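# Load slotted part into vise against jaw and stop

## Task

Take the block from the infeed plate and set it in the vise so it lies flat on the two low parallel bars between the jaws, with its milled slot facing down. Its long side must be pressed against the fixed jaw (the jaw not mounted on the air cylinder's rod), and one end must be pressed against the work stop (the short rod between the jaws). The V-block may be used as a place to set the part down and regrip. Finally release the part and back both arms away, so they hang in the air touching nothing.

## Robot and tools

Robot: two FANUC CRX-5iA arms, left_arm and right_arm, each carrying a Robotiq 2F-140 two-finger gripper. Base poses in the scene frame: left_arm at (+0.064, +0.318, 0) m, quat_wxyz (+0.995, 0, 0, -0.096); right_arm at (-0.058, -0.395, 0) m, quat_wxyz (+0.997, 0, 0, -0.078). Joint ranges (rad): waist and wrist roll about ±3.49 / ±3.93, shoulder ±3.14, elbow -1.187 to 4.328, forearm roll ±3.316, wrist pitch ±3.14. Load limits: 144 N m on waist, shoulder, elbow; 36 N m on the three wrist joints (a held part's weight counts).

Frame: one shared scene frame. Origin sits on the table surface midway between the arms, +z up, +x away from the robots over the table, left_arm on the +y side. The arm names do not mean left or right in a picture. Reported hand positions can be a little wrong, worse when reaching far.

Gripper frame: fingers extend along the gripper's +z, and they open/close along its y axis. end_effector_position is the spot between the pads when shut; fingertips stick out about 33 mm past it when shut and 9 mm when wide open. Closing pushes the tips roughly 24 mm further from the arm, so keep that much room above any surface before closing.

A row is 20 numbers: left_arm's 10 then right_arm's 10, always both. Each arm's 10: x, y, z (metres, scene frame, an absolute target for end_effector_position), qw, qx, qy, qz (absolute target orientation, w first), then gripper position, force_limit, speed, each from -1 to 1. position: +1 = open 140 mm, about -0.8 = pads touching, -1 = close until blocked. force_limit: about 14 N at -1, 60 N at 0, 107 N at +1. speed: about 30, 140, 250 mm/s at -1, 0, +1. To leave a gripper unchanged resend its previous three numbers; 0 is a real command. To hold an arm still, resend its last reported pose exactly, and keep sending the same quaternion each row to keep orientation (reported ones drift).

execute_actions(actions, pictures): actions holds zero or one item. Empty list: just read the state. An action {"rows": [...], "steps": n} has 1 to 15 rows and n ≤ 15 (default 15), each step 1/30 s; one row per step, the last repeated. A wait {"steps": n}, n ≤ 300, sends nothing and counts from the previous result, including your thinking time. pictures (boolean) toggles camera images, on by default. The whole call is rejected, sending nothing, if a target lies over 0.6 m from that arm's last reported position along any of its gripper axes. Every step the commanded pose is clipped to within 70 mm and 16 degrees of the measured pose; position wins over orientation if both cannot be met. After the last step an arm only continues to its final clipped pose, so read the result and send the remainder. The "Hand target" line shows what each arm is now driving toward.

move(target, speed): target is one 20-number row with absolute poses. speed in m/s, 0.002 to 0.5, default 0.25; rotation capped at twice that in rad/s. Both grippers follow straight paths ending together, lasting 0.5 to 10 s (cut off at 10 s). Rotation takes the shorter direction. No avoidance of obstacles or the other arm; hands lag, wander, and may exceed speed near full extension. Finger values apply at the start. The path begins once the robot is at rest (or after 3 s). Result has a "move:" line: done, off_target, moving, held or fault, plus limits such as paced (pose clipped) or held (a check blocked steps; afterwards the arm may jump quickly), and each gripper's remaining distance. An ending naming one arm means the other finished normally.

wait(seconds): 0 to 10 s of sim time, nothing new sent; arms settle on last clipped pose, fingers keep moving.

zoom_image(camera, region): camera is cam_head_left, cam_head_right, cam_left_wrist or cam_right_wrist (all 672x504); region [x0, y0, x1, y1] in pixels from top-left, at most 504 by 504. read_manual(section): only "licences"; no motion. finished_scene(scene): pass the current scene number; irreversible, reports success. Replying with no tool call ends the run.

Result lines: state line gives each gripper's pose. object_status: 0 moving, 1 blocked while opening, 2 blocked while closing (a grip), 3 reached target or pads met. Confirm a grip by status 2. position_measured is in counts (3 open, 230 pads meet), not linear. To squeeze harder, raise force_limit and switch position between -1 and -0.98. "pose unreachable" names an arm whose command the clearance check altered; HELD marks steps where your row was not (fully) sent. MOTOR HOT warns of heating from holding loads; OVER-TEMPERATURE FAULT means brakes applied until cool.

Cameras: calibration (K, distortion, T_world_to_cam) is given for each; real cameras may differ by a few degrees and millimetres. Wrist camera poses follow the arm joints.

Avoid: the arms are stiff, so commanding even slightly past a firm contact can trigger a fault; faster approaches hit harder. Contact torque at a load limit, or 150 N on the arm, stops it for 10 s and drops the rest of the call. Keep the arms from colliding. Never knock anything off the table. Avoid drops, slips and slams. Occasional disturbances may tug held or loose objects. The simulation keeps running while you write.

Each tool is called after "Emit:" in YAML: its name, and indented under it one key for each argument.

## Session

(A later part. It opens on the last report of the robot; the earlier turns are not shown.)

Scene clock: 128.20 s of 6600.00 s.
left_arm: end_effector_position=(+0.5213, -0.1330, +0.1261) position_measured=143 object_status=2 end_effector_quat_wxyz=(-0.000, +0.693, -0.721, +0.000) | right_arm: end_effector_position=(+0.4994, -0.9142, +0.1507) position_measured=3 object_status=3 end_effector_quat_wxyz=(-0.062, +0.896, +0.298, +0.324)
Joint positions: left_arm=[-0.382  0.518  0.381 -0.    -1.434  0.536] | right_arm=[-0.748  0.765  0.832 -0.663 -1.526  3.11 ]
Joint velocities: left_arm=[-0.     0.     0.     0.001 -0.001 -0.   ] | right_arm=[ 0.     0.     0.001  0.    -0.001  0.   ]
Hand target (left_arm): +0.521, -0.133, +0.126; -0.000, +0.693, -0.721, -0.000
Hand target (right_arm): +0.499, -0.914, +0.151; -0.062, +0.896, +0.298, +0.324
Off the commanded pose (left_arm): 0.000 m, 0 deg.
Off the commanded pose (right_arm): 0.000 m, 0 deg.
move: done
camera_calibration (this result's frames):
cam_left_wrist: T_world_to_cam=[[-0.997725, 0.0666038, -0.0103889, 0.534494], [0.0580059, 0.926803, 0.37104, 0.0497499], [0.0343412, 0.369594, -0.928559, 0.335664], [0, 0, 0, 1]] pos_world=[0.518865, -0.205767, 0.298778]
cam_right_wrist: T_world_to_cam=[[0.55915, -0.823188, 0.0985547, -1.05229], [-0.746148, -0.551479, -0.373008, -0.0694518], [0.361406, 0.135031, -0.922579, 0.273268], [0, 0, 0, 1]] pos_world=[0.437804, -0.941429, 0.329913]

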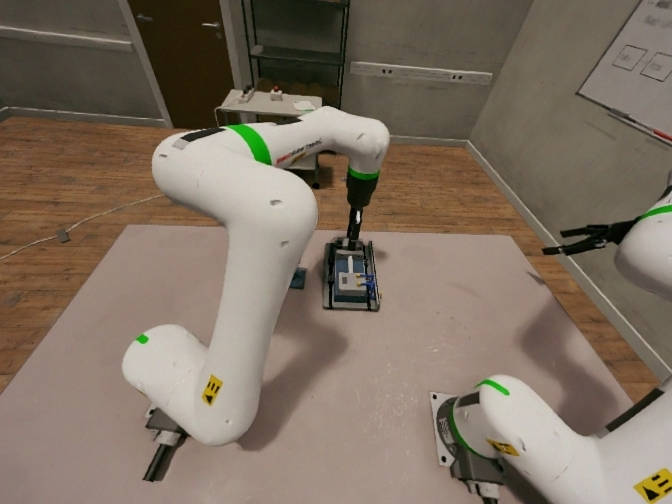

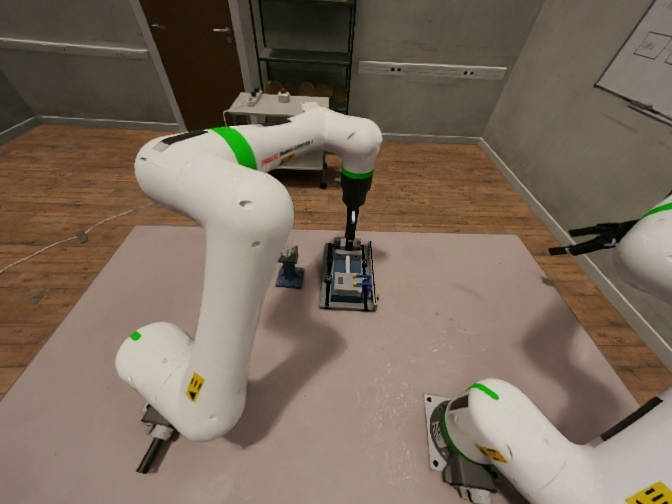

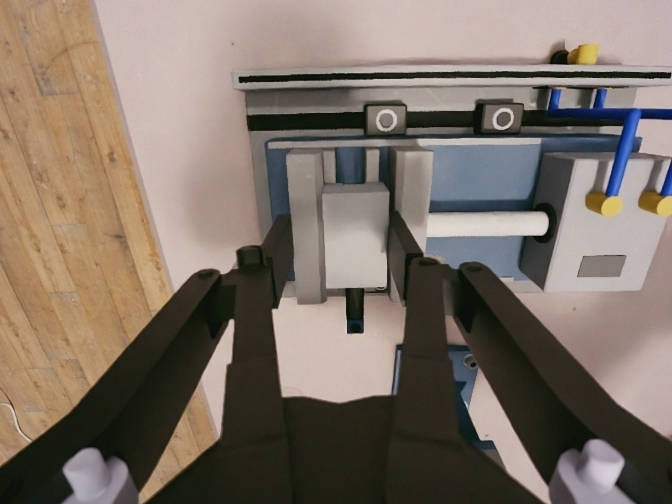

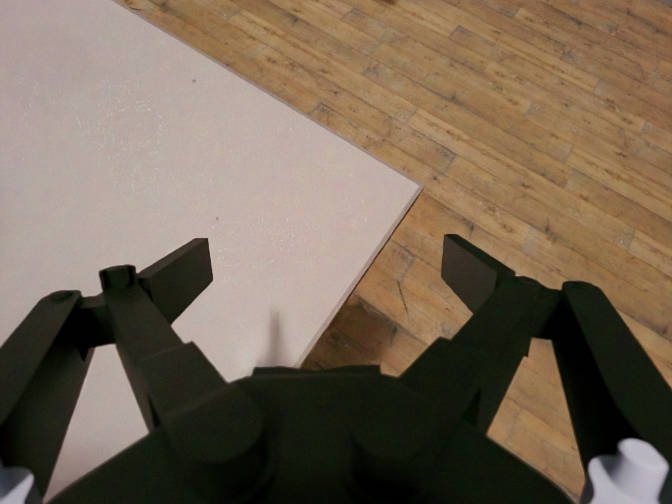

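Emit:
move:
  target: [0.521,-0.132,0.126,0,0.693,-0.721,0,-0.32,-1,-1,0.4994,-0.9142,0.1507,-0.062,0.896,0.298,0.324,1,0,0]
  speed: 0.002

Emit:
move:
  target: [0.521,-0.132,0.126,0,0.693,-0.721,0,0.2,-1,0,0.4994,-0.9142,0.1507,-0.062,0.896,0.298,0.324,1,0,0]

Emit:
move:
  target: [0.51,-0.09,0.2,0,0.693,-0.721,0,0.2,-1,0,0.4994,-0.9142,0.1507,-0.062,0.896,0.298,0.324,1,0,0]

Emit:
zoom_image:
  camera: "cam_left_wrist"
  region: [250,60,430,240]

Scene clock: 134.63 s of 6600.00 s.
left_arm: end_effector_position=(+0.5210, -0.1320, +0.1260) position_measured=143 object_status=2 end_effector_quat_wxyz=(+0.000, +0.693, -0.721, -0.000) | right_arm: end_effector_position=(+0.4994, -0.9142, +0.1507) position_measured=3 object_status=3 end_effector_quat_wxyz=(-0.062, +0.896, +0.298, +0.324)
Joint positions: left_arm=[-0.381  0.516  0.378  0.    -1.433  0.534] | right_arm=[-0.748  0.765  0.832 -0.663 -1.526  3.11 ]
Joint velocities: left_arm=[ 0.     0.    -0.001 -0.    -0.002 -0.   ] | right_arm=[-0.     0.     0.001  0.001 -0.     0.   ]
Hand target (left_arm): +0.521, -0.132, +0.126; -0.000, +0.693, -0.721, -0.000
Hand target (right_arm): +0.499, -0.914, +0.151; -0.062, +0.896, +0.298, +0.324
Off the commanded pose (left_arm): 0.000 m, 0 deg.
Off the commanded pose (right_arm): 0.000 m, 0 deg.
After step 90, 2.70 s passed at rest.
move: done
camera_calibration (this result's frames):
cam_left_wrist: T_world_to_cam=[[-0.997722, 0.066729, -0.00990919, 0.534107], [0.0582963, 0.926749, 0.37113, 0.0487695], [0.0339485, 0.369706, -0.928528, 0.3354], [0, 0, 0, 1]] pos_world=[0.518661, -0.204837, 0.298622]
cam_right_wrist: T_world_to_cam=[[0.55915, -0.823188, 0.0985548, -1.05229], [-0.746148, -0.551479, -0.373008, -0.0694518], [0.361406, 0.135031, -0.922579, 0.273268], [0, 0, 0, 1]] pos_world=[0.437804, -0.941429, 0.329913]

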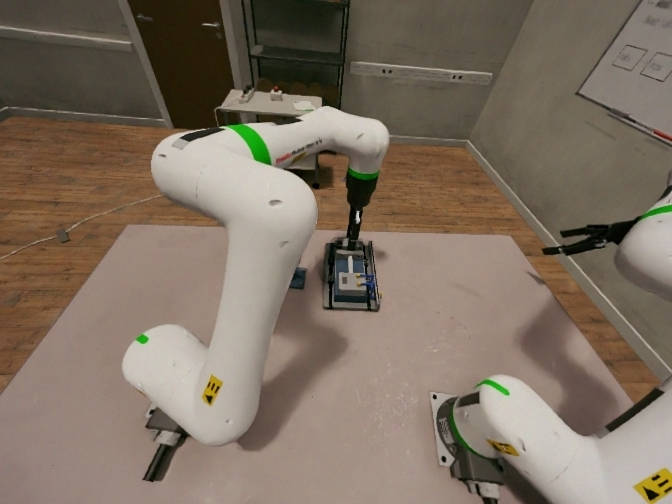

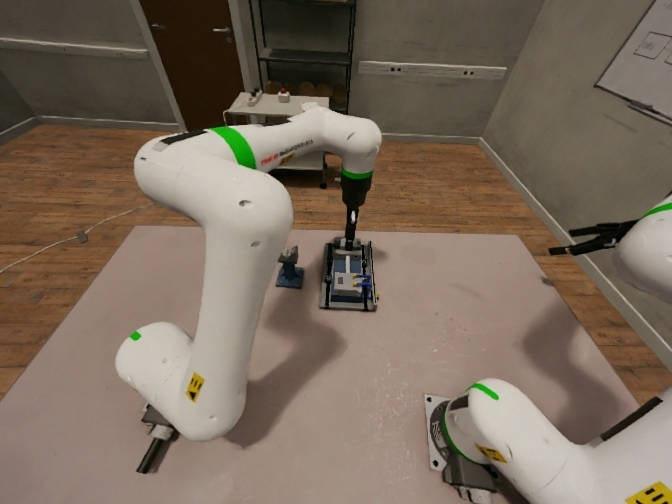

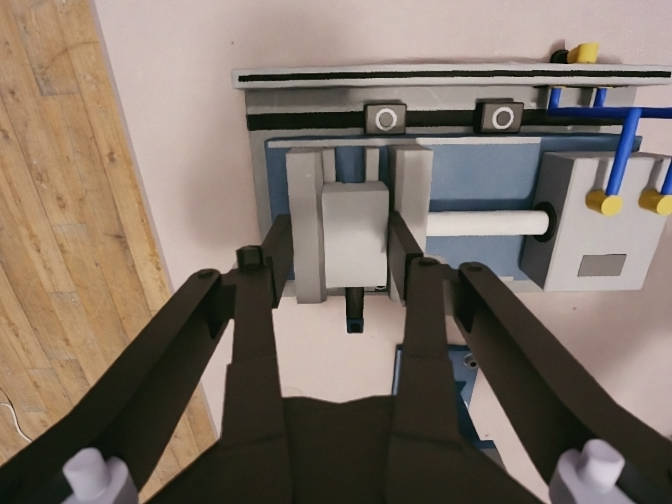

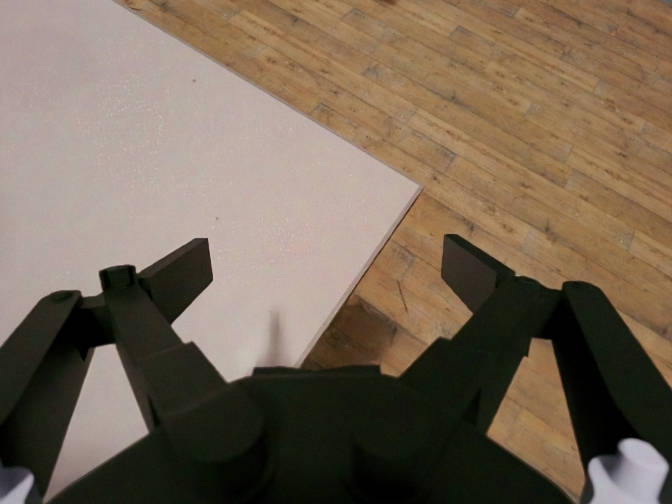

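Scene clock: 135.33 s of 6600.00 s.
left_arm: end_effector_position=(+0.5210, -0.1320, +0.1260) position_measured=104 object_status=3 end_effector_quat_wxyz=(+0.000, +0.693, -0.721, -0.000) | right_arm: end_effector_position=(+0.4994, -0.9142, +0.1507) position_measured=3 object_status=3 end_effector_quat_wxyz=(-0.062, +0.896, +0.298, +0.324)
Joint positions: left_arm=[-0.381  0.516  0.378  0.    -1.433  0.534] | right_arm=[-0.748  0.765  0.832 -0.663 -1.526  3.11 ]
Joint velocities: left_arm=[-0.     0.    -0.    -0.    -0.001 -0.   ] | right_arm=[-0.     0.001 -0.     0.001 -0.    -0.   ]
Hand target (left_arm): +0.521, -0.132, +0.126; +0.000, +0.693, -0.721, +0.000
Hand target (right_arm): +0.499, -0.914, +0.151; -0.062, +0.896, +0.298, +0.324
Off the commanded pose (left_arm): 0.000 m, 0 deg.
Off the commanded pose (right_arm): 0.000 m, 0 deg.
move: done
camera_calibration (this result's frames):
cam_left_wrist: T_world_to_cam=[[-0.997722, 0.0667287, -0.00994029, 0.53412], [0.058284, 0.926744, 0.371144, 0.0487611], [0.0339781, 0.369719, -0.928522, 0.335391], [0, 0, 0, 1]] pos_world=[0.518666, -0.204831, 0.29863]
cam_right_wrist: T_world_to_cam=[[0.559151, -0.823187, 0.0985546, -1.05229], [-0.746148, -0.551479, -0.373008, -0.0694521], [0.361406, 0.135031, -0.922579, 0.273268], [0, 0, 0, 1]] pos_world=[0.437804, -0.941429, 0.329913]

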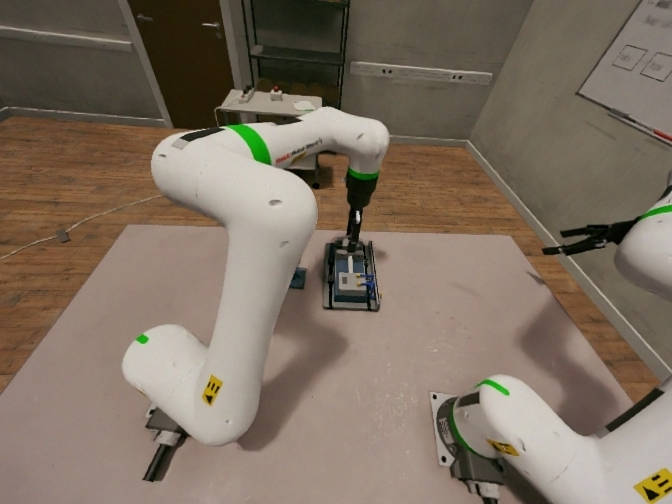

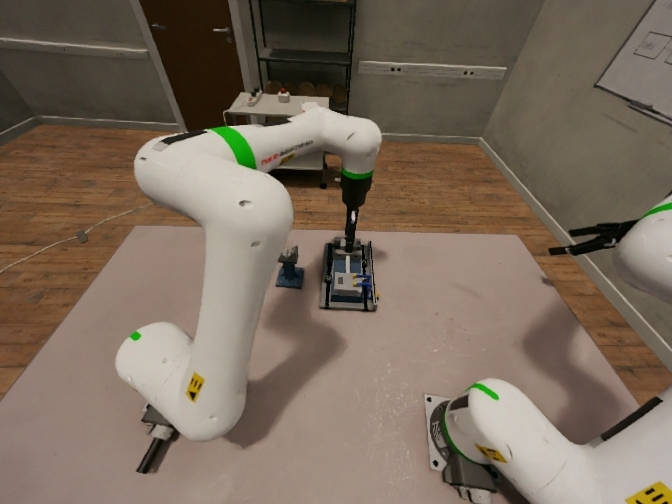

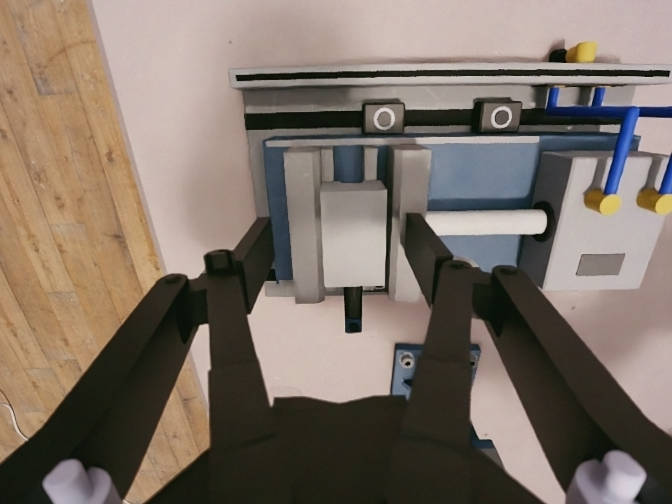

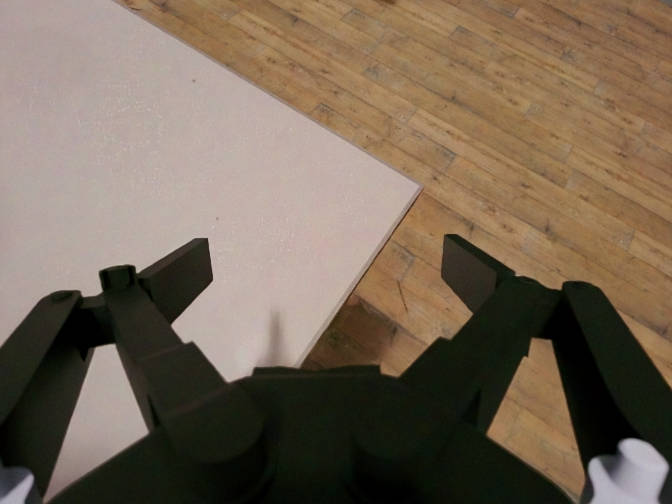

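Scene clock: 136.10 s of 6600.00 s.
left_arm: end_effector_position=(+0.5100, -0.0900, +0.1998) position_measured=104 object_status=3 end_effector_quat_wxyz=(-0.000, +0.693, -0.721, -0.000) | right_arm: end_effector_position=(+0.4994, -0.9142, +0.1507) position_measured=3 object_status=3 end_effector_quat_wxyz=(-0.062, +0.896, +0.298, +0.324)
Joint positions: left_arm=[-0.332  0.402  0.388 -0.    -1.557  0.485] | right_arm=[-0.748  0.765  0.832 -0.663 -1.526  3.11 ]
Joint velocities: left_arm=[ 0.001 -0.     0.001 -0.     0.001  0.   ] | right_arm=[ 0.    -0.001  0.     0.001 -0.     0.   ]
Hand target (left_arm): +0.510, -0.090, +0.200; -0.000, +0.693, -0.721, -0.000
Hand target (right_arm): +0.499, -0.914, +0.151; -0.062, +0.896, +0.298, +0.324
Off the commanded pose (left_arm): 0.000 m, 0 deg.
Off the commanded pose (right_arm): 0.000 m, 0 deg.
move: done
camera_calibration (this result's frames):
cam_left_wrist: T_world_to_cam=[[-0.997733, 0.0665804, -0.00983715, 0.52107], [0.0581782, 0.926684, 0.371312, -0.0168977], [0.033838, 0.369898, -0.928456, 0.388887], [0, 0, 0, 1]] pos_world=[0.507713, -0.162883, 0.372465]
cam_right_wrist: T_world_to_cam=[[0.55915, -0.823188, 0.0985548, -1.05229], [-0.746148, -0.551479, -0.373008, -0.0694517], [0.361406, 0.135031, -0.922579, 0.273268], [0, 0, 0, 1]] pos_world=[0.437804, -0.941429, 0.329913]

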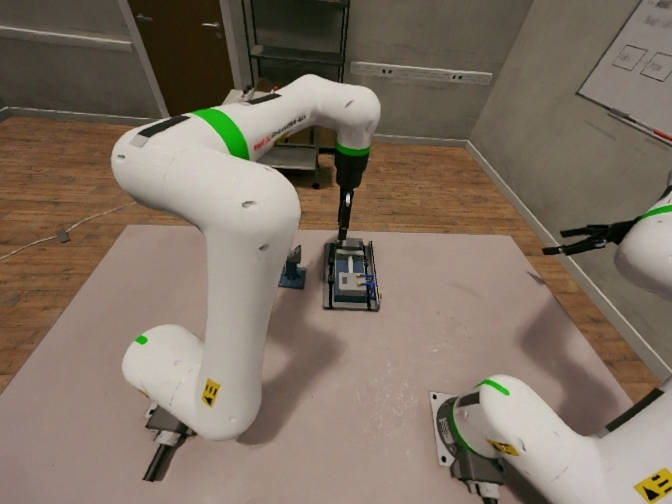

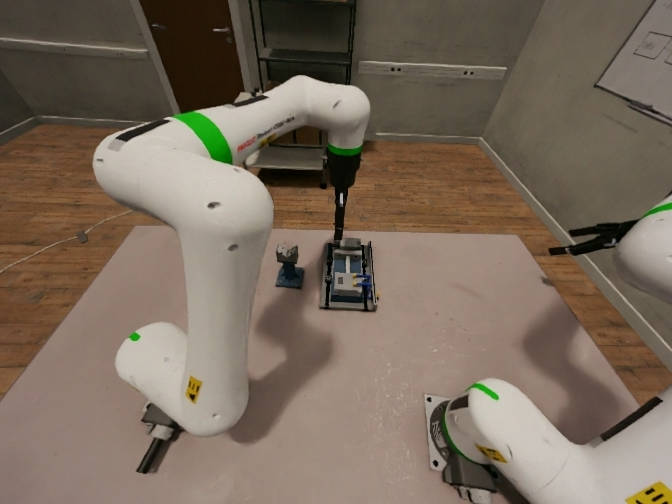

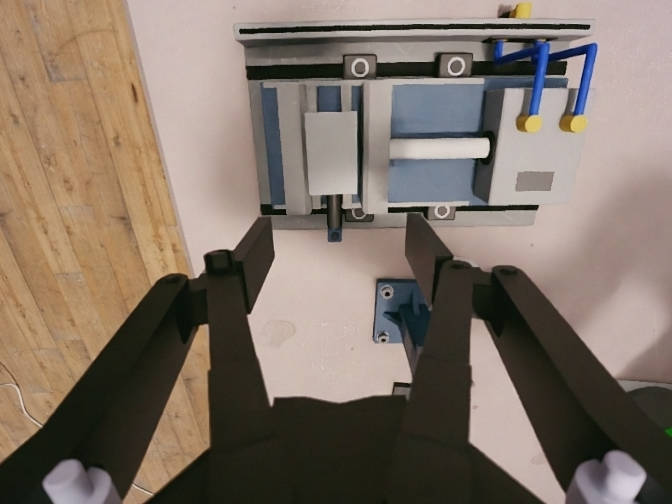

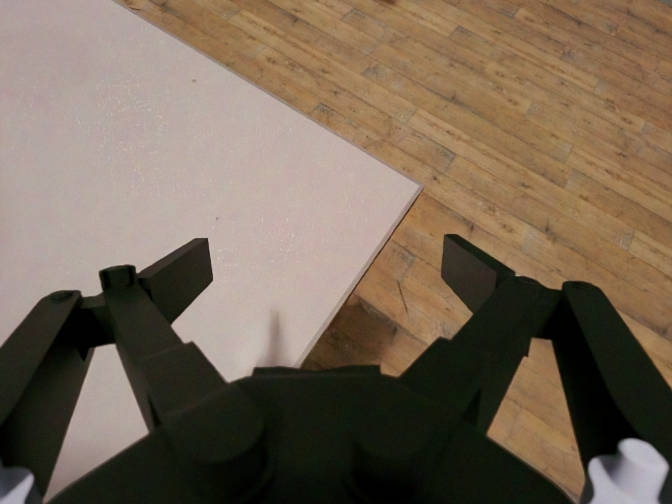

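Region (250, 60, 430, 240) of cam_left_wrist's 672x504 image, scaled by 2.800, with more detail than that image has.

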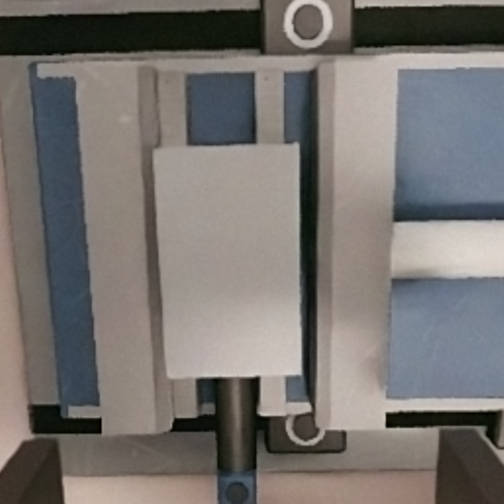

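Emit:
finished_scene:
  scene: 2

The scene is finished: the task was done.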